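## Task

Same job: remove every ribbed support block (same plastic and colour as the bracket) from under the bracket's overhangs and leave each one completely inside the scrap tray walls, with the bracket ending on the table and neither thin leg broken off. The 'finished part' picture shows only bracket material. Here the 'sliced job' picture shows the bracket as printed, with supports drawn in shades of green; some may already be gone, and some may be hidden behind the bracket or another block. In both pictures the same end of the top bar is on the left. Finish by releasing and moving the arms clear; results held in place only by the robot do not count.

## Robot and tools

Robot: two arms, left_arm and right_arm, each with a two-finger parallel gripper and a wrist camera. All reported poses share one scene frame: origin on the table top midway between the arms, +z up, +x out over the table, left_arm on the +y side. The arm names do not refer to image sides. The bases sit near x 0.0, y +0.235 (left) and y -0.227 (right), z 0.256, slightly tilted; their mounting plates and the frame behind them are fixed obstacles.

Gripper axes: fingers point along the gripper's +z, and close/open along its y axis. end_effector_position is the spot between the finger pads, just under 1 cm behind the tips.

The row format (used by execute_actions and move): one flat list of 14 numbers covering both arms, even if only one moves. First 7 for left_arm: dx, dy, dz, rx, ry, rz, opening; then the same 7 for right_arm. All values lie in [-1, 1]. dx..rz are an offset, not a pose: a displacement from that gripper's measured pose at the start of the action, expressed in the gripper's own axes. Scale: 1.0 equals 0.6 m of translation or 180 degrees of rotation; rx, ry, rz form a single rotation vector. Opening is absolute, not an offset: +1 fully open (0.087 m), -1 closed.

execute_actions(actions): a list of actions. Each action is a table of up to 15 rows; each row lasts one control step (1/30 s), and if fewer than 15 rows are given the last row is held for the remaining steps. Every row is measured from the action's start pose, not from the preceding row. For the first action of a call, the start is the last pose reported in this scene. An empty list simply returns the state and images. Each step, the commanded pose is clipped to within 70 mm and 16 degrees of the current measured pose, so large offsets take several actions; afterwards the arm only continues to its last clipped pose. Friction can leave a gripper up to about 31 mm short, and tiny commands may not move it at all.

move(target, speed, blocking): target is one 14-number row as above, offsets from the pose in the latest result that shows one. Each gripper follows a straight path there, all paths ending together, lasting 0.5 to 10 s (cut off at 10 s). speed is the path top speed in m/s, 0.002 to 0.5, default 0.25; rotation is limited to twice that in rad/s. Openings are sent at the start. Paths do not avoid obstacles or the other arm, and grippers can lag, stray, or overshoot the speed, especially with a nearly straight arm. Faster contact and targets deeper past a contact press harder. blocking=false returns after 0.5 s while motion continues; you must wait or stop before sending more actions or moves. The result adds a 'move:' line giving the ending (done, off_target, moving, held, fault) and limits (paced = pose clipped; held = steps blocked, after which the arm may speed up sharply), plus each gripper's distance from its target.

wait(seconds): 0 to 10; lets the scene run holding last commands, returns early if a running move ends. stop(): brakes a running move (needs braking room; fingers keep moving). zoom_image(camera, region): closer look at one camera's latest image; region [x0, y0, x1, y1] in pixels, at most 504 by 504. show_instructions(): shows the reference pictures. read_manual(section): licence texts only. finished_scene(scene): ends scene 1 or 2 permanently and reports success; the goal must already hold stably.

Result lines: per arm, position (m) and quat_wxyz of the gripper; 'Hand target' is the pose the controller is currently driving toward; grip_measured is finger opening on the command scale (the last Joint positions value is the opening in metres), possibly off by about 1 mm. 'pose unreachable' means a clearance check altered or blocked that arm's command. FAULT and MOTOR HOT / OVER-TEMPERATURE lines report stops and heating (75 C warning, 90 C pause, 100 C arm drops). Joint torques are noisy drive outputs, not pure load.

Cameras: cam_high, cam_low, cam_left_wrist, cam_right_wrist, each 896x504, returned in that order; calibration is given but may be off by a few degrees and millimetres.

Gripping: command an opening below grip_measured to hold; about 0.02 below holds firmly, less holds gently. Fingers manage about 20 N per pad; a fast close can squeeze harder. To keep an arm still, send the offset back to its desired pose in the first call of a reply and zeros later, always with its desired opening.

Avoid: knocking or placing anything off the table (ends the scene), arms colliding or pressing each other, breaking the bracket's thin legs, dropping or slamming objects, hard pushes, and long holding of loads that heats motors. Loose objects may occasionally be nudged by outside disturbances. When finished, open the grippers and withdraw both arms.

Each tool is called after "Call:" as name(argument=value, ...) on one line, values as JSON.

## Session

Call:
show_instructions()

Call:
execute_actions(actions=[])

Reference images for this scene: finished part, sliced job.

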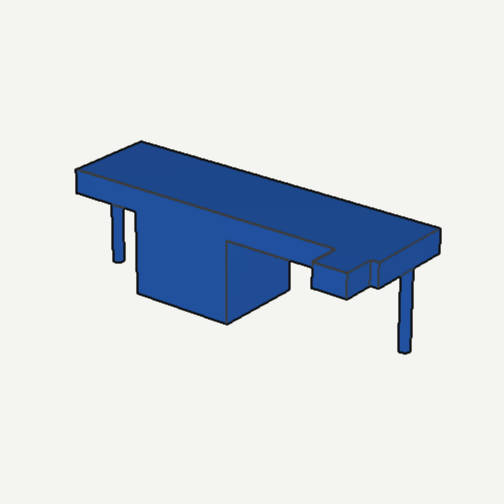

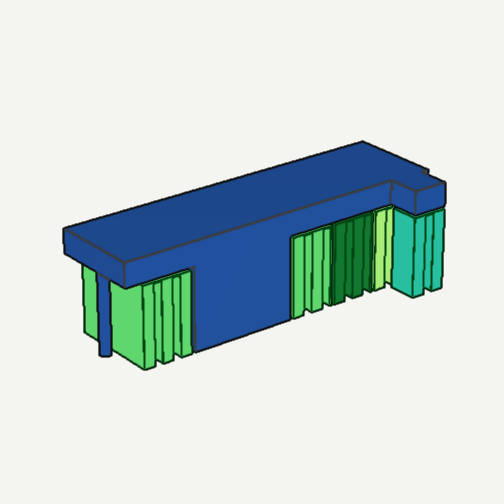

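Scene clock: 0.00 s.
left_arm: end_effector_position=(-0.0234, +0.7350, +0.3996) grip_measured=+0.996 end_effector_quat_wxyz=(-0.129, +0.023, +0.853, +0.505) | right_arm: end_effector_position=(+0.1990, -0.1472, +0.1466) grip_measured=+1.000 end_effector_quat_wxyz=(-0.443, -0.427, +0.709, +0.344)
Joint positions: left_arm=[1.487 1.658 0.975 0.233 0.013 1.538 0.087] | right_arm=[ 0.114  2.562  1.618 -1.497 -0.329 -1.01   0.087]
Joint velocities: left_arm=[ 0.017 -0.002 -0.007 -0.037 -0.022 -0.007 -0.   ] | right_arm=[-0.012 -0.002 -0.007 -0.081 -0.051 -0.081  0.   ]
Joint torques (N m, as the arm reports them, + toward a larger angle): no reading
Motor temperatures (°C, as the motors report them): left_arm=[26 42 29 32 25 25] | right_arm=[26 30 29 28 25 27]
Hand target (left_arm): -0.023, +0.735, +0.400; -0.129, +0.023, +0.853, +0.505
Hand target (right_arm): +0.199, -0.147, +0.147; -0.443, -0.427, +0.709, +0.344
camera_calibration (this result's frames):
cam_left_wrist: T_world_to_cam=[[-0.166638, -0.481642, -0.860379, 0.691347], [-0.470237, -0.728139, 0.498689, 0.339416], [-0.866666, 0.487682, -0.10515, -0.198581], [0, 0, 0, 1]] pos_world=[0.102707, 0.676968, 0.404677]
cam_right_wrist: T_world_to_cam=[[0.298466, -0.417241, -0.858387, 0.0063098], [0.551471, -0.658658, 0.511907, -0.262414], [-0.778972, -0.626162, 0.0335088, 0.198143], [0, 0, 0, 1]] pos_world=[0.297178, -0.0461387, 0.133108]

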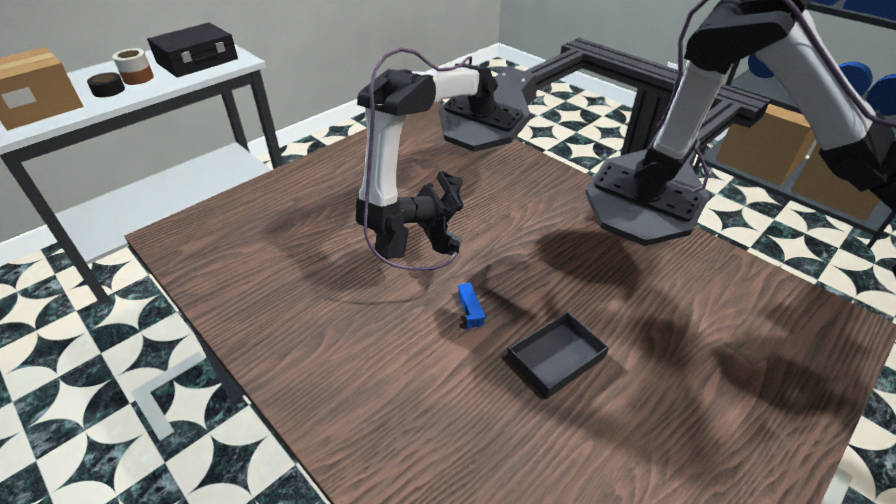

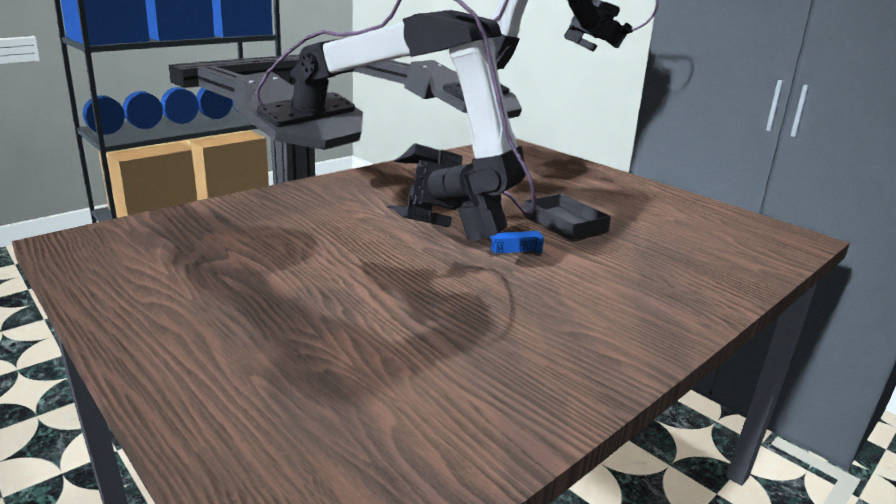

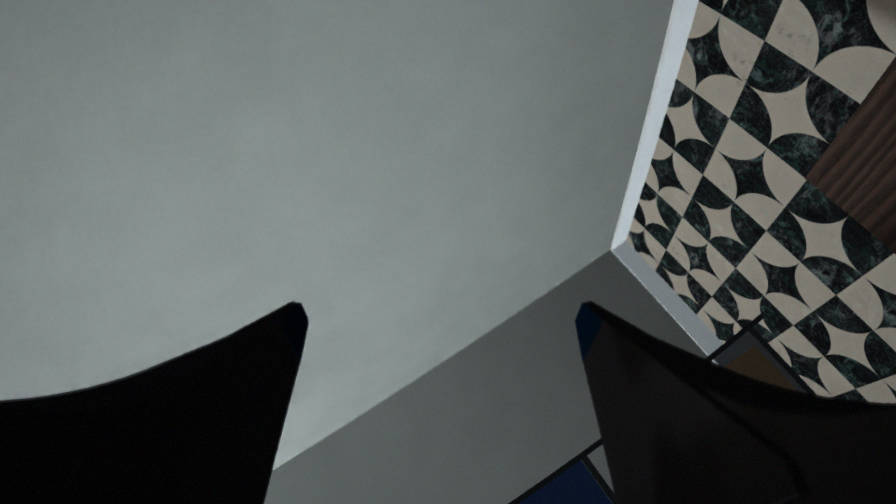

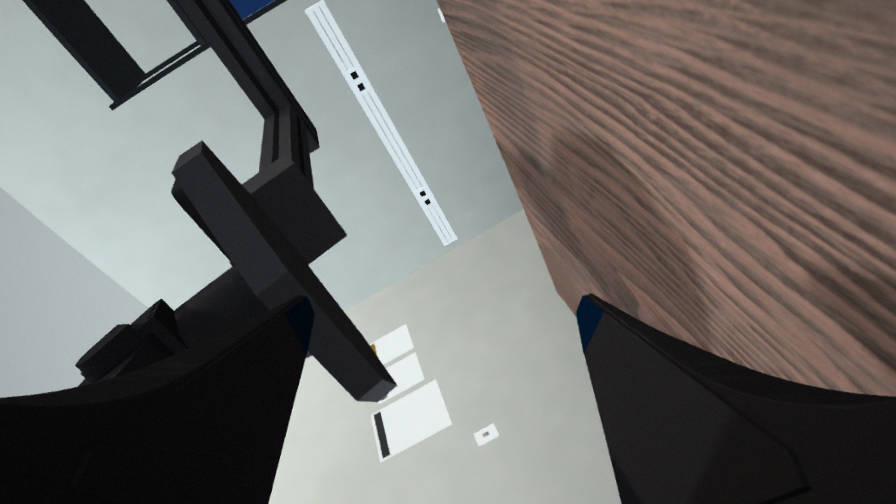

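Call:
zoom_image(camera="cam_low", region=[470, 215, 570, 270])

Call:
zoom_image(camera="cam_high", region=[430, 270, 520, 340])

Region (470, 215, 570, 270) of cam_low's 896x504 image, scaled by 5.040, with more detail than that image has; it fills the top 277 rows of this view, and the rest is white.

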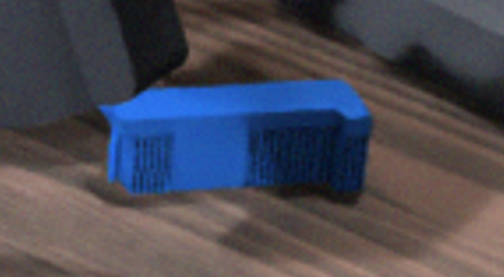

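Region (430, 270, 520, 340) of cam_high's 896x504 image, scaled by 5.600, with more detail than that image has.

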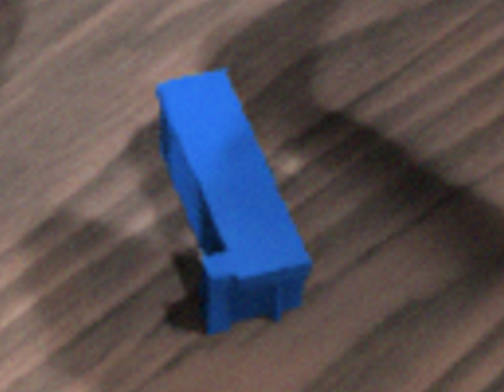

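Call:
zoom_image(camera="cam_low", region=[510, 180, 630, 250])

Call:
zoom_image(camera="cam_high", region=[495, 300, 620, 405])

Region (510, 180, 630, 250) of cam_low's 896x504 image, scaled by 4.200, with more detail than that image has; it fills the top 294 rows of this view, and the rest is white.

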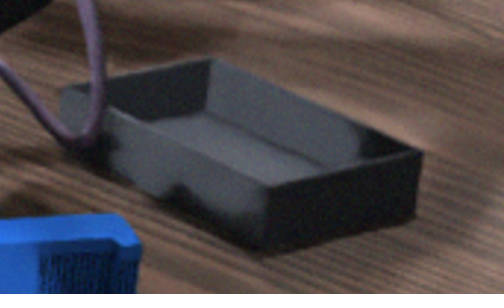

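Region (495, 300, 620, 405) of cam_high's 896x504 image, scaled by 4.032, with more detail than that image has; it fills the top 423 rows of this view, and the rest is white.

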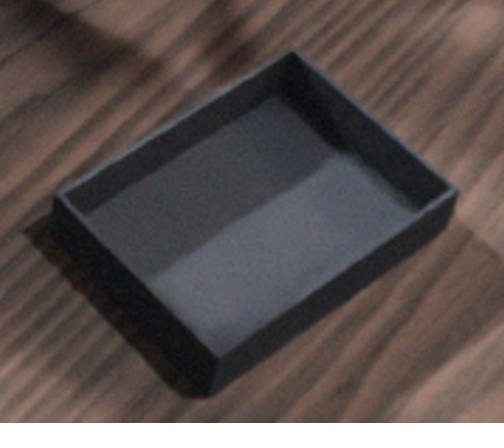

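Call:
move(target=[-0.423,-0.469,-0.558,0.2805,-0.2217,0.2234,-1, -0.3645,0.011,-0.182,0.351,-0.143,0.010,0.3], speed=0.25)

Scene clock: 123.20 s.
left_arm: end_effector_position=(+0.2420, +0.3282, +0.2546) grip_measured=-1.000 end_effector_quat_wxyz=(+0.015, +0.403, +0.915, +0.008) | right_arm: end_effector_position=(+0.3482, +0.0385, +0.1279) grip_measured=+0.300 end_effector_quat_wxyz=(+0.002, -0.494, +0.869, +0.009)
Joint positions: left_arm=[ 0.074  1.188  0.748 -0.813  0.011  1.082  0.   ] | right_arm=[ 0.576  2.275  1.676 -0.733  0.149 -0.329  0.057]
Joint velocities: left_arm=[ 0.002 -0.002 -0.002 -0.051  0.081 -0.081  0.   ] | right_arm=[ 0.007 -0.012 -0.027  0.007 -0.051 -0.051 -0.   ]
Joint torques (N m, as the arm reports them, + toward a larger angle): left_arm=[-0.69 -2.56  7.92  0.3   0.16 -0.24] | right_arm=[  2.34 -11.22   7.6    0.41  -0.02   0.1 ]
Motor temperatures (°C, as the motors report them): left_arm=[26 47 36 39 25 25] | right_arm=[26 48 28 34 25 27]
Hand target (left_arm): +0.243, +0.325, +0.253; +0.010, +0.404, +0.915, -0.003
Hand target (right_arm): +0.350, +0.043, +0.123; +0.005, -0.493, +0.870, +0.005
Off the commanded pose (left_arm): 0.006 m, 2 deg.
Off the commanded pose (right_arm): 0.010 m, 1 deg.
move: done
camera_calibration (this result's frames):
cam_left_wrist: T_world_to_cam=[[-0.733248, -0.679119, -0.0338405, 0.406375], [-0.466274, 0.465967, 0.751973, -0.217067], [-0.494911, 0.567162, -0.658324, 0.239332], [0, 0, 0, 1]] pos_world=[0.315209, 0.241383, 0.334539]
cam_right_wrist: T_world_to_cam=[[0.849339, -0.52774, -0.0106588, -0.272791], [-0.334527, -0.553786, 0.762504, 0.0595466], [-0.408306, -0.644059, -0.646895, 0.389856], [0, 0, 0, 1]] pos_world=[0.410793, 0.140104, 0.203884]

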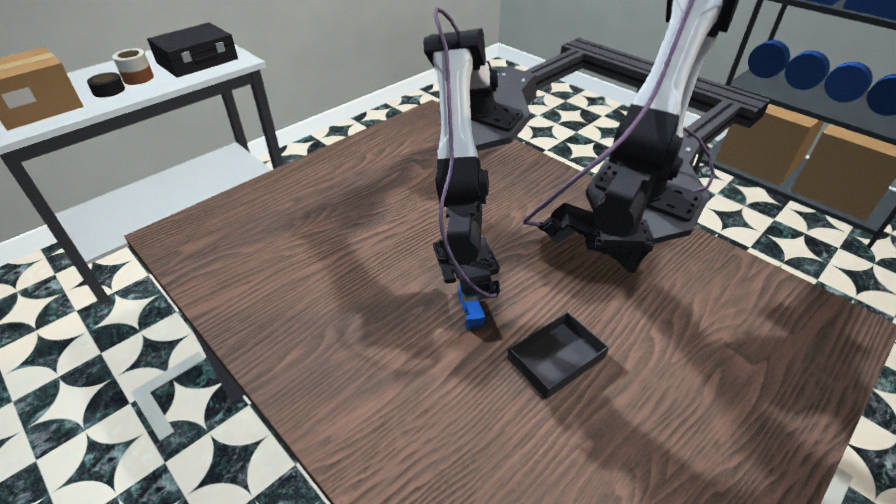

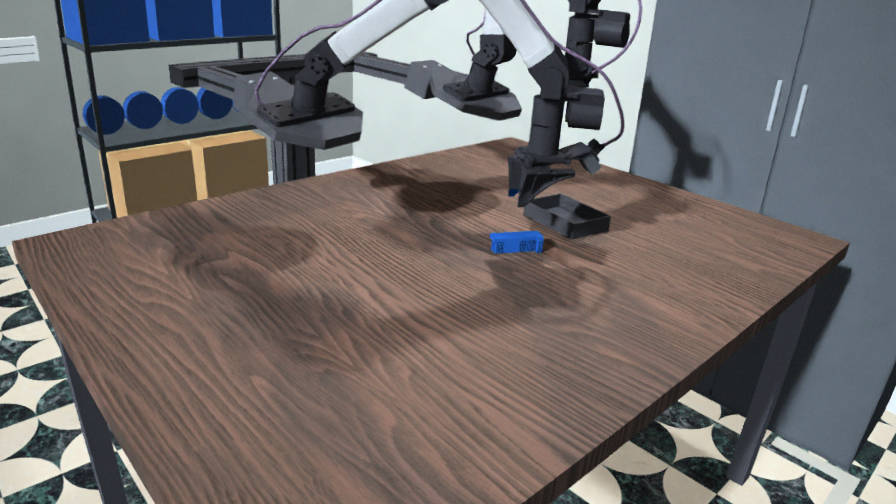

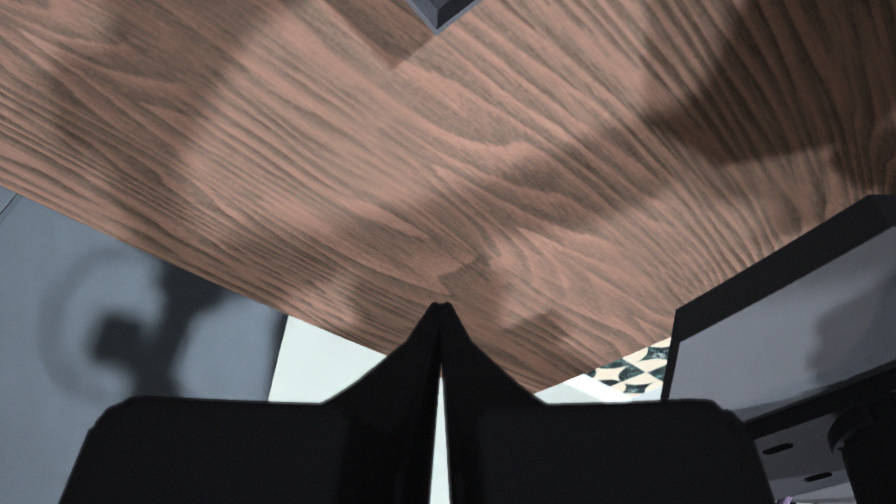

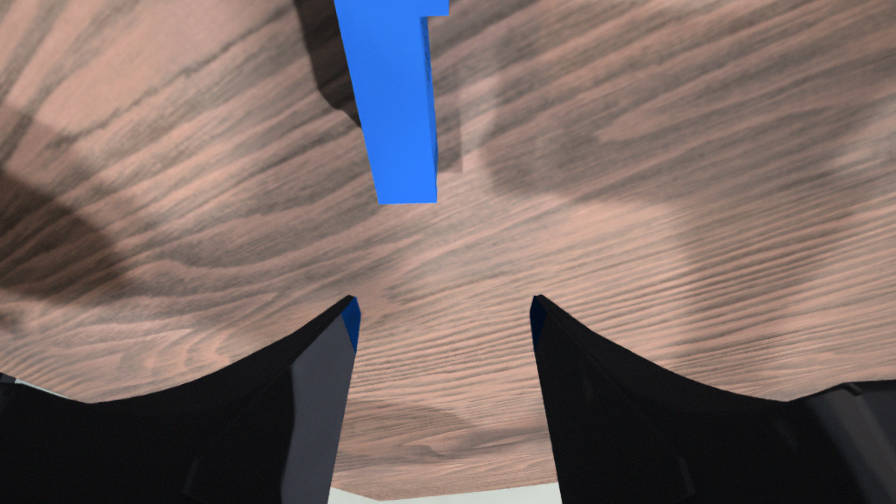

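Call:
move(target=[0,0,0,0,0,0,-1, 0.002,0.044,0.105,0,0,-0.007,0.3], speed=0.08)

Scene clock: 135.73 s.
left_arm: end_effector_position=(+0.2419, +0.3281, +0.2546) grip_measured=-1.000 end_effector_quat_wxyz=(+0.015, +0.402, +0.916, +0.007) | right_arm: end_effector_position=(+0.3366, +0.0557, +0.0738) grip_measured=+0.300 end_effector_quat_wxyz=(+0.015, -0.501, +0.865, +0.014)
Joint positions: left_arm=[ 0.074  1.188  0.748 -0.813  0.012  1.079  0.   ] | right_arm=[ 0.601  2.399  1.657 -0.566  0.152 -0.324  0.057]
Joint velocities: left_arm=[-0.002  0.022  0.007  0.037  0.037 -0.066  0.   ] | right_arm=[-0.002 -0.012 -0.007 -0.037 -0.007 -0.037 -0.   ]
Joint torques (N m, as the arm reports them, + toward a larger angle): left_arm=[ 0.54 -4.28  6.34  0.43  0.09 -0.13] | right_arm=[  2.83 -12.05   3.39   0.48  -0.01   0.11]
Motor temperatures (°C, as the motors report them): left_arm=[26 44 36 37 25 25] | right_arm=[26 49 29 32 25 27]
Hand target (left_arm): +0.242, +0.328, +0.255; +0.015, +0.403, +0.915, +0.008
Hand target (right_arm): +0.325, +0.052, +0.066; +0.003, -0.504, +0.864, +0.009
Off the commanded pose (left_arm): 0.000 m, 0 deg.
Off the commanded pose (right_arm): 0.015 m, 2 deg.
move: off_target (right_arm)
camera_calibration (this result's frames):
cam_left_wrist: T_world_to_cam=[[-0.731698, -0.6808, -0.0336082, 0.406365], [-0.467407, 0.465242, 0.751719, -0.216443], [-0.496134, 0.56574, -0.658627, 0.240208], [0, 0, 0, 1]] pos_world=[0.315345, 0.241456, 0.334569]
cam_right_wrist: T_world_to_cam=[[0.857356, -0.514696, -0.00536882, -0.258231], [-0.340179, -0.57442, 0.744527, 0.110853], [-0.386289, -0.636498, -0.667571, 0.354905], [0, 0, 0, 1]] pos_world=[0.396202, 0.156662, 0.153005]

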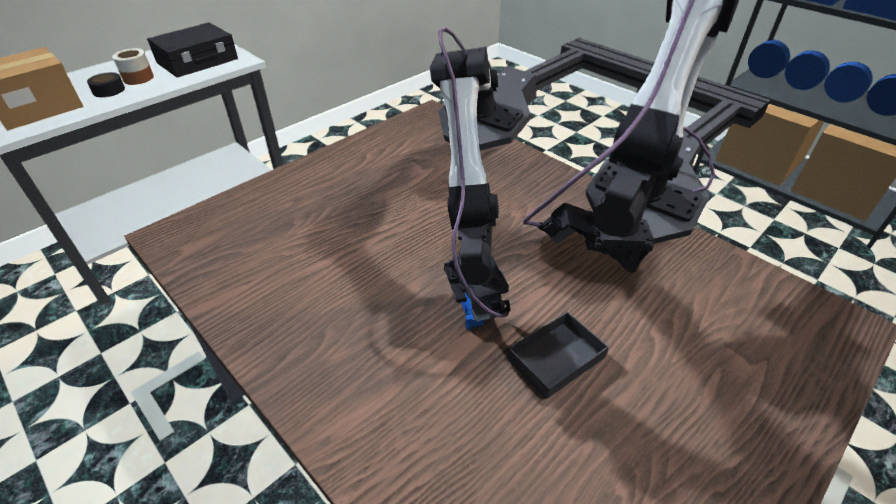

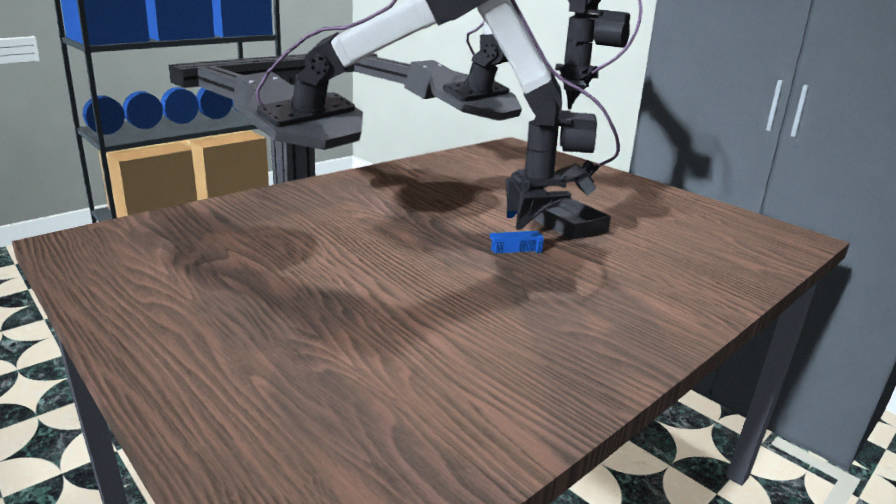

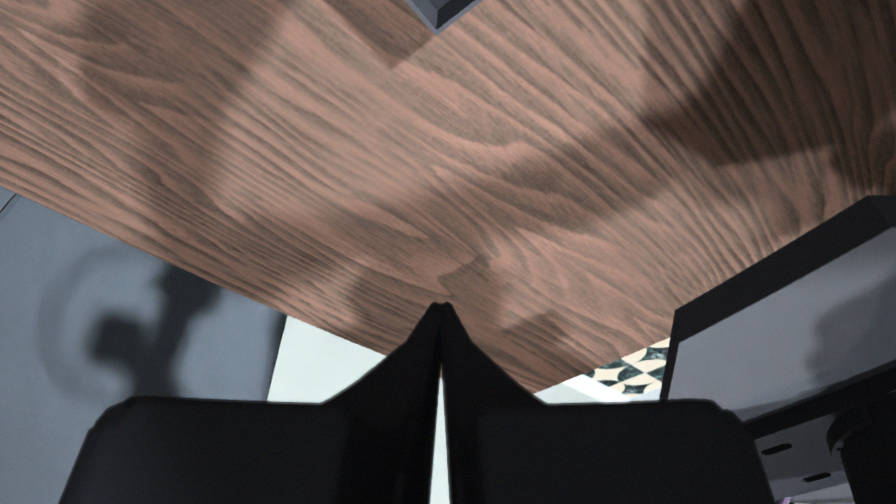

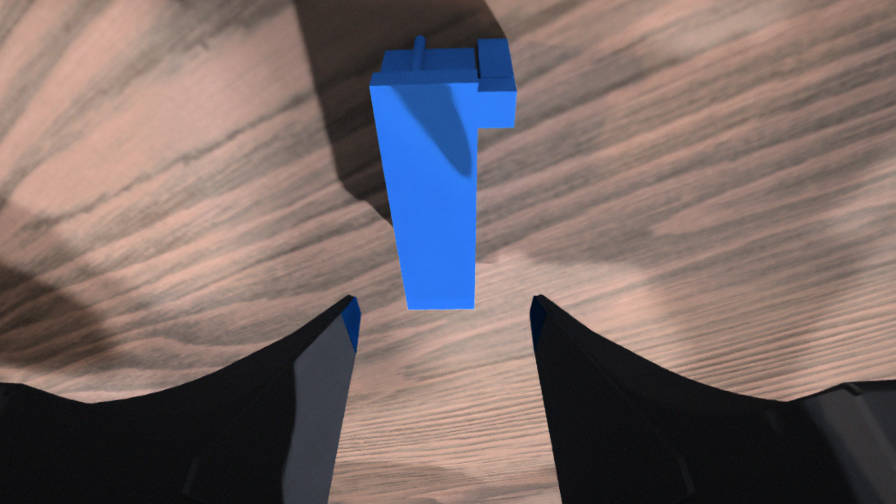

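Call:
move(target=[0,0,0,0,0,0,-1, 0.0265,0.020,0.0725,0,0.018,0,0.3], speed=0.04)

Scene clock: 153.53 s.
left_arm: end_effector_position=(+0.2419, +0.3281, +0.2546) grip_measured=-1.000 end_effector_quat_wxyz=(+0.015, +0.402, +0.916, +0.007) | right_arm: end_effector_position=(+0.3158, +0.0444, +0.0329) grip_measured=+0.300 end_effector_quat_wxyz=(-0.016, -0.503, +0.864, +0.002)
Joint positions: left_arm=[ 0.074  1.188  0.748 -0.813  0.012  1.079  0.   ] | right_arm=[ 0.601  2.506  1.657 -0.527  0.163 -0.318  0.057]
Joint velocities: left_arm=[-0.012 -0.012 -0.002  0.022 -0.022 -0.007  0.   ] | right_arm=[-0.002  0.007 -0.022  0.022 -0.11  -0.022  0.001]
Joint torques (N m, as the arm reports them, + toward a larger angle): left_arm=[ 0.54 -4.36  6.39  0.42  0.13 -0.15] | right_arm=[  2.5  -11.82   6.61   0.35  -0.03   0.11]
Motor temperatures (°C, as the motors report them): left_arm=[26 43 35 35 25 25] | right_arm=[26 50 29 32 25 27]
Hand target (left_arm): +0.242, +0.328, +0.255; +0.015, +0.402, +0.916, +0.007
Hand target (right_arm): +0.319, +0.050, +0.030; -0.009, -0.501, +0.865, -0.001
Off the commanded pose (left_arm): 0.000 m, 0 deg.
Off the commanded pose (right_arm): 0.007 m, 1 deg.
move: done
camera_calibration (this result's frames):
cam_left_wrist: T_world_to_cam=[[-0.731698, -0.6808, -0.0336082, 0.406365], [-0.467407, 0.465242, 0.751719, -0.216443], [-0.496134, 0.56574, -0.658627, 0.240208], [0, 0, 0, 1]] pos_world=[0.315345, 0.241456, 0.334569]
cam_right_wrist: T_world_to_cam=[[0.859926, -0.5102, -0.0149511, -0.247097], [-0.304404, -0.536135, 0.787336, 0.113393], [-0.409714, -0.672499, -0.616343, 0.319645], [0, 0, 0, 1]] pos_world=[0.377965, 0.149686, 0.104038]

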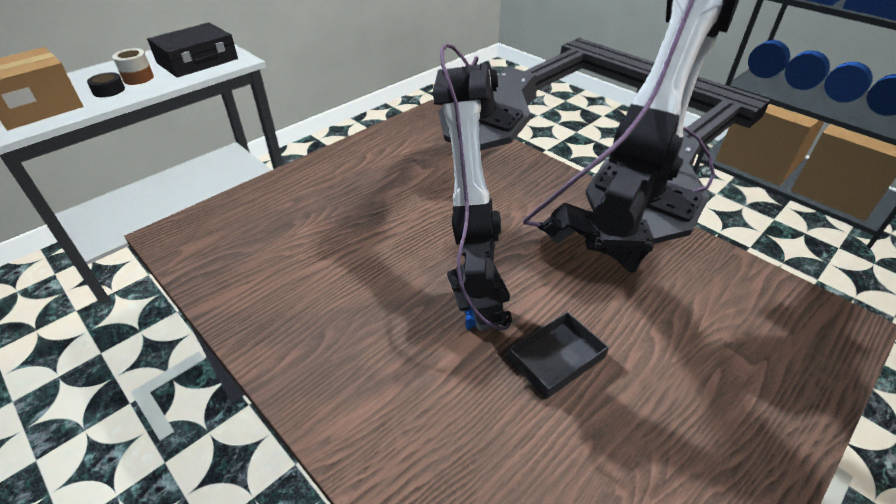

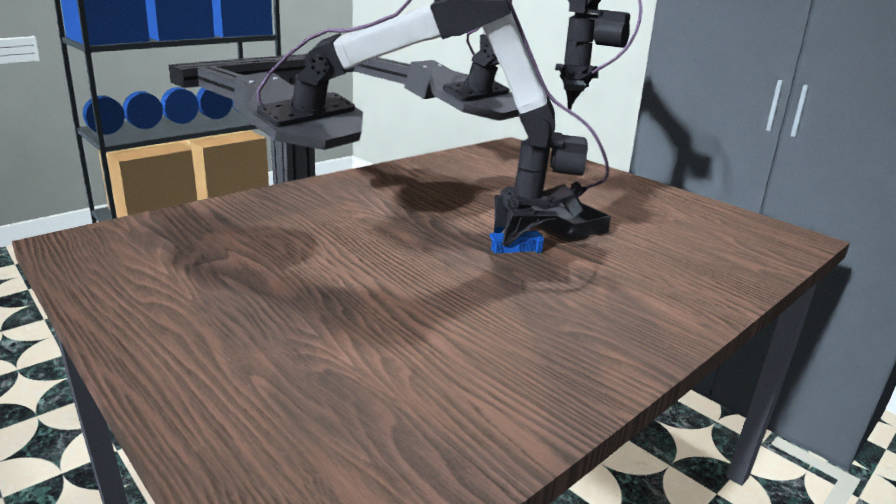

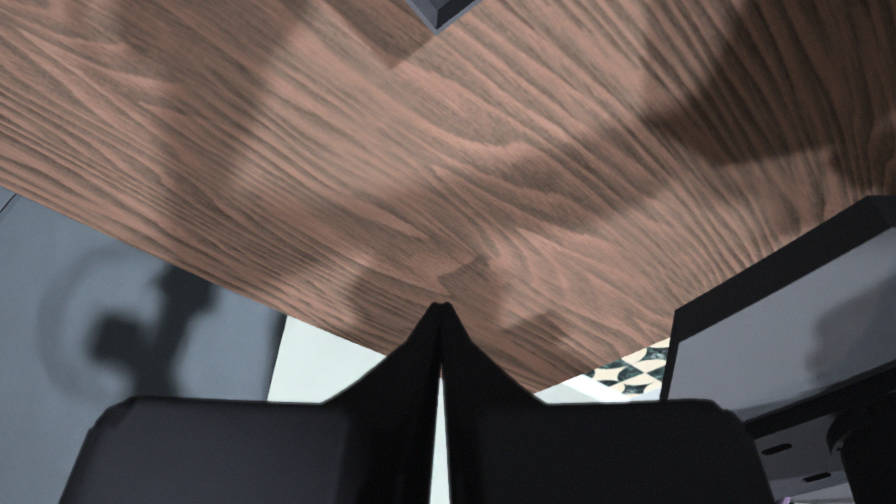

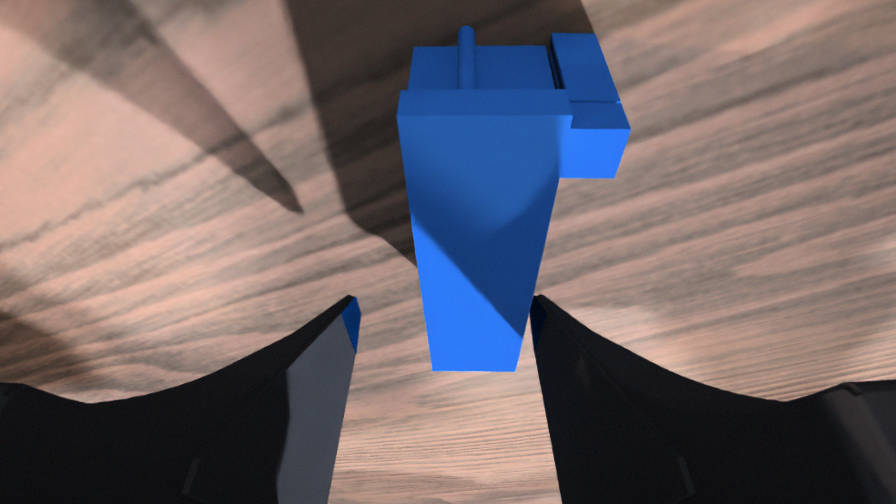

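Call:
move(target=[0,0,0,0,0,0,-1, -0.033,-0.012,-0.0045,0,-0.008,0,0.3], speed=0.02)

Scene clock: 160.70 s.
left_arm: end_effector_position=(+0.2419, +0.3281, +0.2546) grip_measured=-1.000 end_effector_quat_wxyz=(+0.015, +0.402, +0.916, +0.007) | right_arm: end_effector_position=(+0.3322, +0.0581, +0.0391) grip_measured=+0.300 end_effector_quat_wxyz=(+0.001, -0.501, +0.866, +0.006)
Joint positions: left_arm=[ 0.074  1.188  0.748 -0.813  0.012  1.079  0.   ] | right_arm=[ 0.601  2.518  1.732 -0.553  0.161 -0.318  0.057]
Joint velocities: left_arm=[-0.007 -0.002 -0.012 -0.081 -0.007  0.022  0.   ] | right_arm=[-0.002  0.002 -0.012 -0.037 -0.007 -0.051  0.   ]
Joint torques (N m, as the arm reports them, + toward a larger angle): left_arm=[ 0.49 -4.4   6.34  0.44  0.11 -0.17] | right_arm=[  1.92 -11.95   6.94   0.23  -0.21  -0.03]
Motor temperatures (°C, as the motors report them): left_arm=[26 42 35 34 25 25] | right_arm=[26 51 30 31 25 27]
Hand target (left_arm): +0.242, +0.328, +0.255; +0.015, +0.402, +0.916, +0.007
Hand target (right_arm): +0.332, +0.058, +0.035; -0.005, -0.503, +0.864, +0.008
Off the commanded pose (left_arm): 0.000 m, 0 deg.
Off the commanded pose (right_arm): 0.004 m, 1 deg.
move: done
camera_calibration (this result's frames):
cam_left_wrist: T_world_to_cam=[[-0.731698, -0.6808, -0.0336082, 0.406365], [-0.467407, 0.465242, 0.751719, -0.216443], [-0.496134, 0.56574, -0.658627, 0.240208], [0, 0, 0, 1]] pos_world=[0.315345, 0.241456, 0.334569]
cam_right_wrist: T_world_to_cam=[[0.856823, -0.515577, -0.00593947, -0.253196], [-0.327606, -0.553262, 0.765883, 0.130388], [-0.398157, -0.65428, -0.642953, 0.335611], [0, 0, 0, 1]] pos_world=[0.393286, 0.16118, 0.114416]

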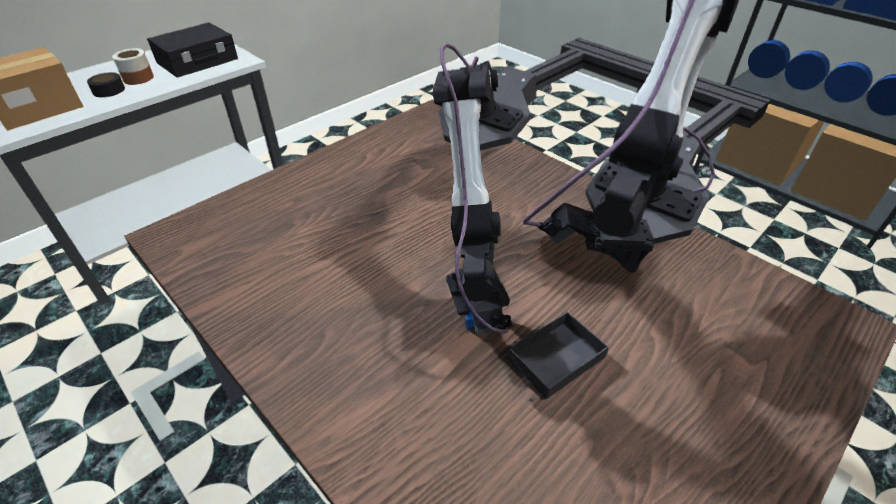

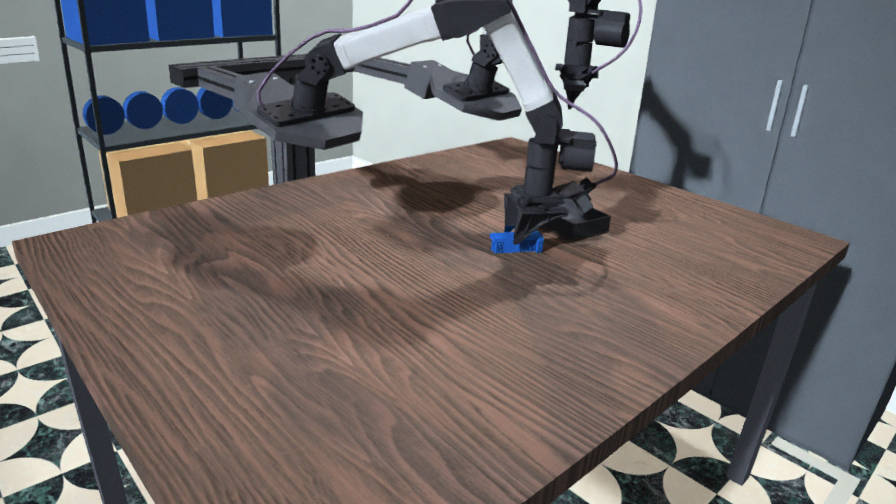

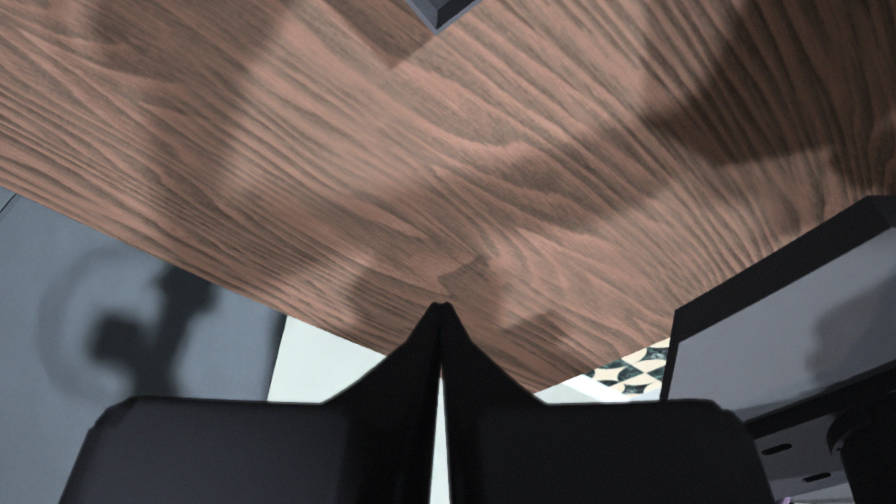

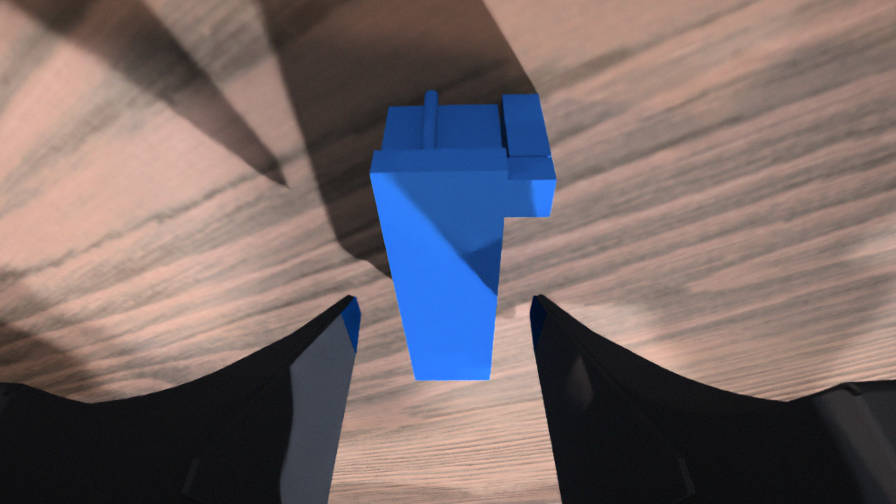

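Call:
move(target=[0,0,0,0,0,0,-1, 0.013,0,0.016,0,0,0,0.3], speed=0.015)

Call:
zoom_image(camera="cam_low", region=[475, 205, 565, 265])

Scene clock: 166.63 s.
left_arm: end_effector_position=(+0.2419, +0.3281, +0.2546) grip_measured=-1.000 end_effector_quat_wxyz=(+0.015, +0.402, +0.916, +0.007) | right_arm: end_effector_position=(+0.3341, +0.0606, +0.0358) grip_measured=+0.300 end_effector_quat_wxyz=(+0.012, -0.499, +0.866, +0.009)
Joint positions: left_arm=[ 0.074  1.188  0.748 -0.813  0.012  1.079  0.   ] | right_arm=[ 0.601  2.518  1.718 -0.517  0.161 -0.319  0.057]
Joint velocities: left_arm=[ 0.002 -0.022  0.002 -0.007 -0.066  0.022  0.   ] | right_arm=[-0.007 -0.002 -0.007  0.037  0.007  0.051 -0.   ]
Joint torques (N m, as the arm reports them, + toward a larger angle): left_arm=[ 0.46 -4.3   6.25  0.41  0.13 -0.16] | right_arm=[  1.33 -12.91   2.96   0.45  -0.14  -0.04]
Motor temperatures (°C, as the motors report them): left_arm=[26 42 35 34 25 25] | right_arm=[26 51 30 31 25 27]
Hand target (left_arm): +0.242, +0.328, +0.255; +0.015, +0.402, +0.916, +0.007
Hand target (right_arm): +0.328, +0.052, +0.030; +0.001, -0.501, +0.866, +0.006
Off the commanded pose (left_arm): 0.000 m, 0 deg.
Off the commanded pose (right_arm): 0.013 m, 1 deg.
move: off_target (right_arm)
camera_calibration (this result's frames):
cam_left_wrist: T_world_to_cam=[[-0.731698, -0.6808, -0.0336082, 0.406365], [-0.467407, 0.465242, 0.751719, -0.216443], [-0.496134, 0.56574, -0.658627, 0.240208], [0, 0, 0, 1]] pos_world=[0.315345, 0.241456, 0.334569]
cam_right_wrist: T_world_to_cam=[[0.855267, -0.518187, 0.000181433, -0.253065], [-0.341679, -0.563678, 0.752012, 0.140718], [-0.389581, -0.643234, -0.659149, 0.332904], [0, 0, 0, 1]] pos_world=[0.394211, 0.16232, 0.113657]

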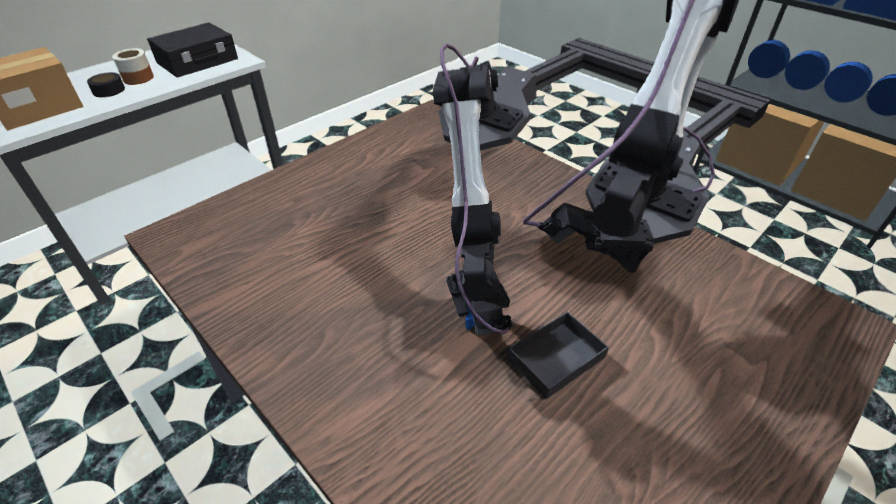

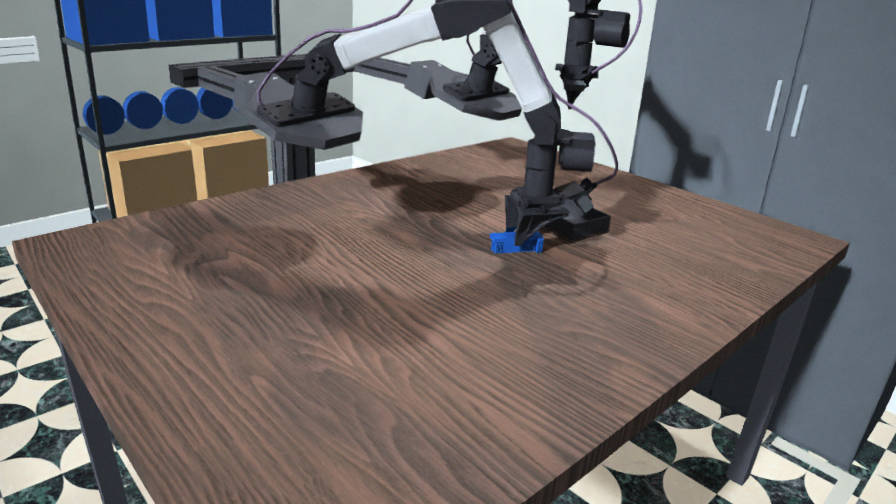

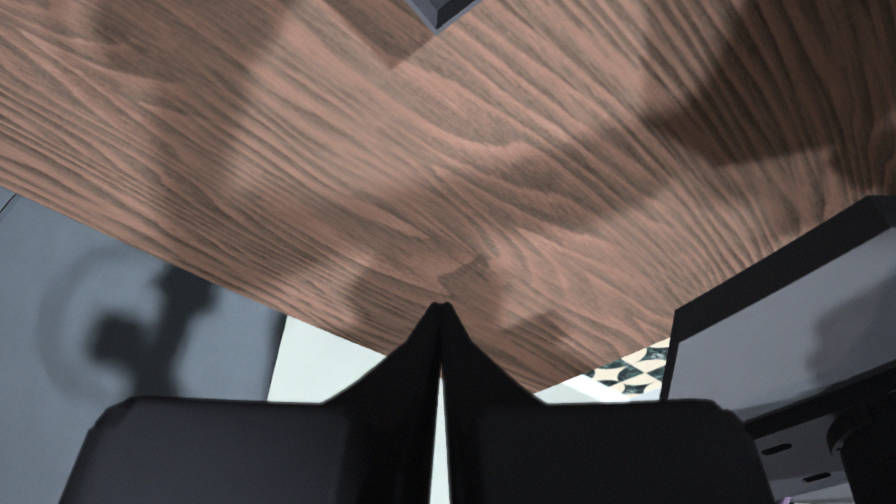

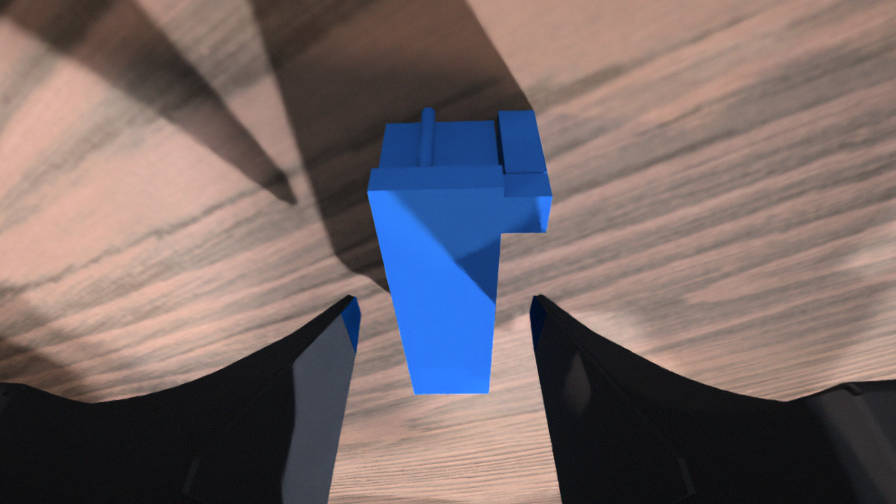

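Region (475, 205, 565, 265) of cam_low's 896x504 image, scaled by 5.600, with more detail than that image has.

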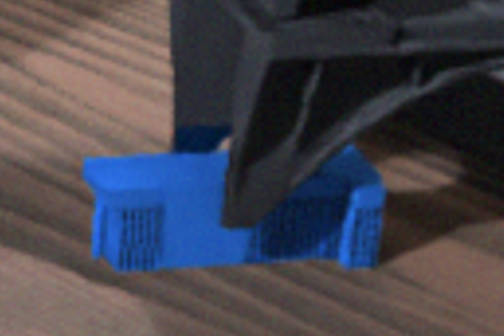

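Call:
move(target=[0,0,0,0,0,0,-1, 0.021,0,-0.0035,0,0.016,0,0.3], speed=0.015)

Call:
zoom_image(camera="cam_low", region=[475, 205, 565, 265])

Scene clock: 173.10 s.
left_arm: end_effector_position=(+0.2419, +0.3281, +0.2546) grip_measured=-1.000 end_effector_quat_wxyz=(+0.015, +0.402, +0.916, +0.007) | right_arm: end_effector_position=(+0.3288, +0.0538, +0.0372) grip_measured=+0.300 end_effector_quat_wxyz=(-0.004, -0.502, +0.865, +0.001)
Joint positions: left_arm=[ 0.074  1.188  0.748 -0.813  0.012  1.079  0.   ] | right_arm=[ 0.601  2.518  1.718 -0.551  0.168 -0.319  0.057]
Joint velocities: left_arm=[ 0.007 -0.012  0.002  0.007 -0.066  0.022  0.   ] | right_arm=[-0.017 -0.012  0.012  0.066 -0.066 -0.007 -0.   ]
Joint torques (N m, as the arm reports them, + toward a larger angle): left_arm=[ 0.52 -4.31  6.28  0.44  0.12 -0.15] | right_arm=[  1.83 -13.35   4.87   0.21  -0.02   0.08]
Motor temperatures (°C, as the motors report them): left_arm=[26 42 35 34 25 25] | right_arm=[26 52 30 31 25 27]
Hand target (left_arm): +0.242, +0.328, +0.255; +0.015, +0.402, +0.916, +0.007
Hand target (right_arm): +0.328, +0.050, +0.038; -0.010, -0.499, +0.866, -0.004
Off the commanded pose (left_arm): 0.000 m, 0 deg.
Off the commanded pose (right_arm): 0.004 m, 1 deg.
move: done
camera_calibration (this result's frames):
cam_left_wrist: T_world_to_cam=[[-0.731698, -0.6808, -0.0336082, 0.406365], [-0.467407, 0.465242, 0.751719, -0.216443], [-0.496134, 0.56574, -0.658627, 0.240208], [0, 0, 0, 1]] pos_world=[0.315345, 0.241456, 0.334569]
cam_right_wrist: T_world_to_cam=[[0.85828, -0.513173, -0.00291983, -0.253166], [-0.322674, -0.544077, 0.774507, 0.1259], [-0.399045, -0.663802, -0.632558, 0.330569], [0, 0, 0, 1]] pos_world=[0.389824, 0.158014, 0.110854]

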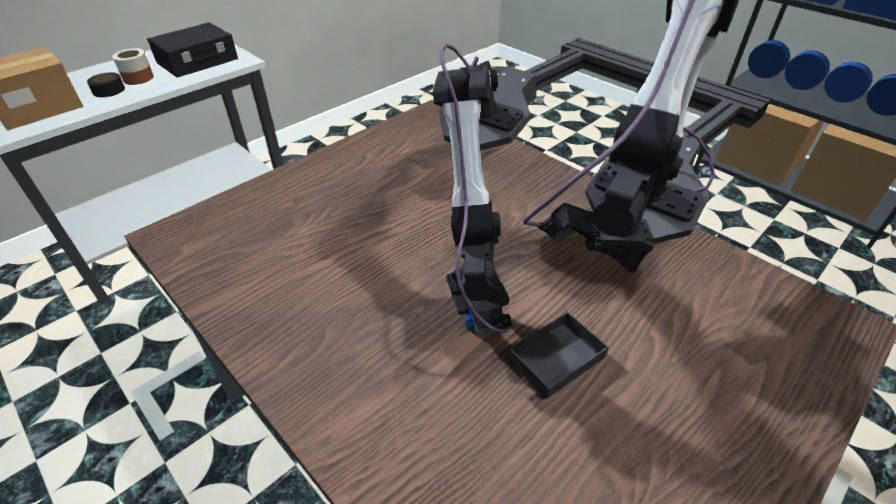

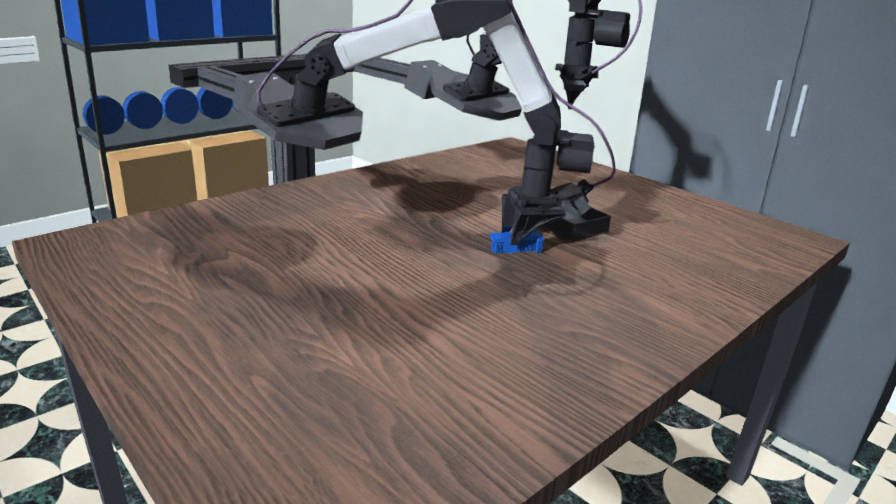

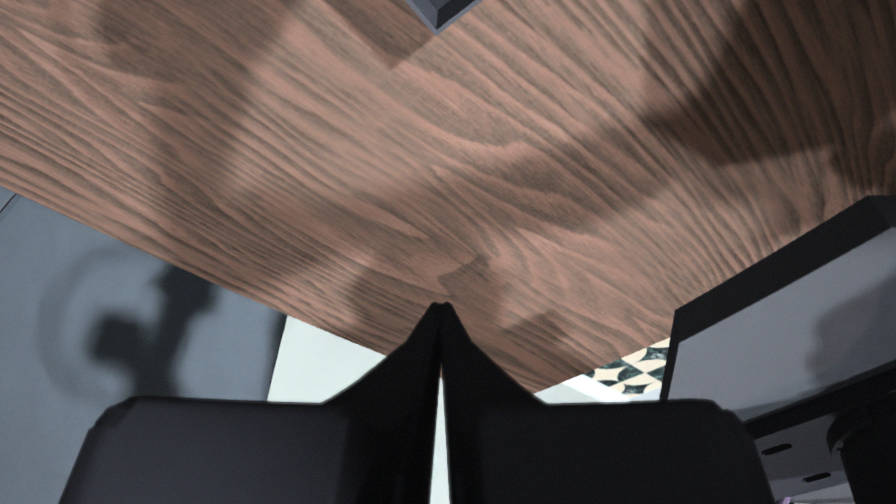

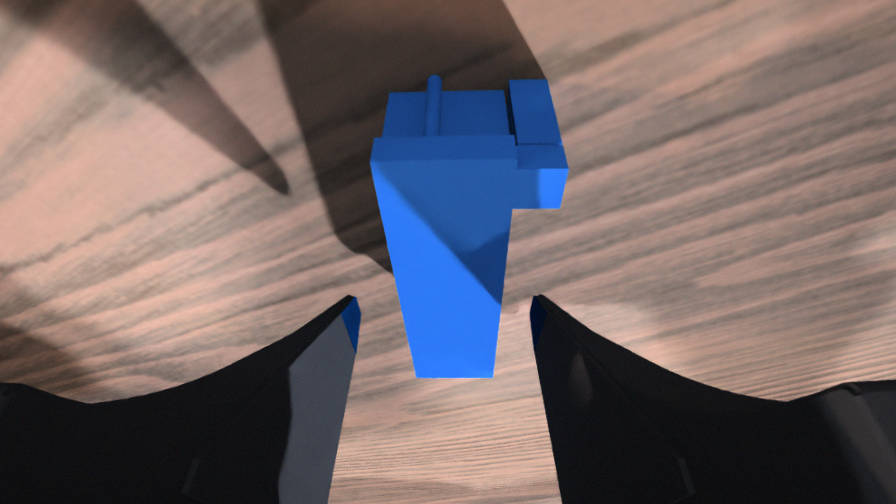

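Region (475, 205, 565, 265) of cam_low's 896x504 image, scaled by 5.600, with more detail than that image has.

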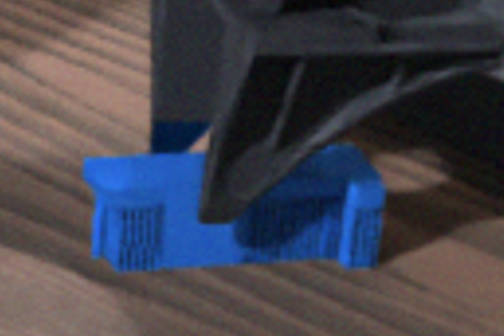

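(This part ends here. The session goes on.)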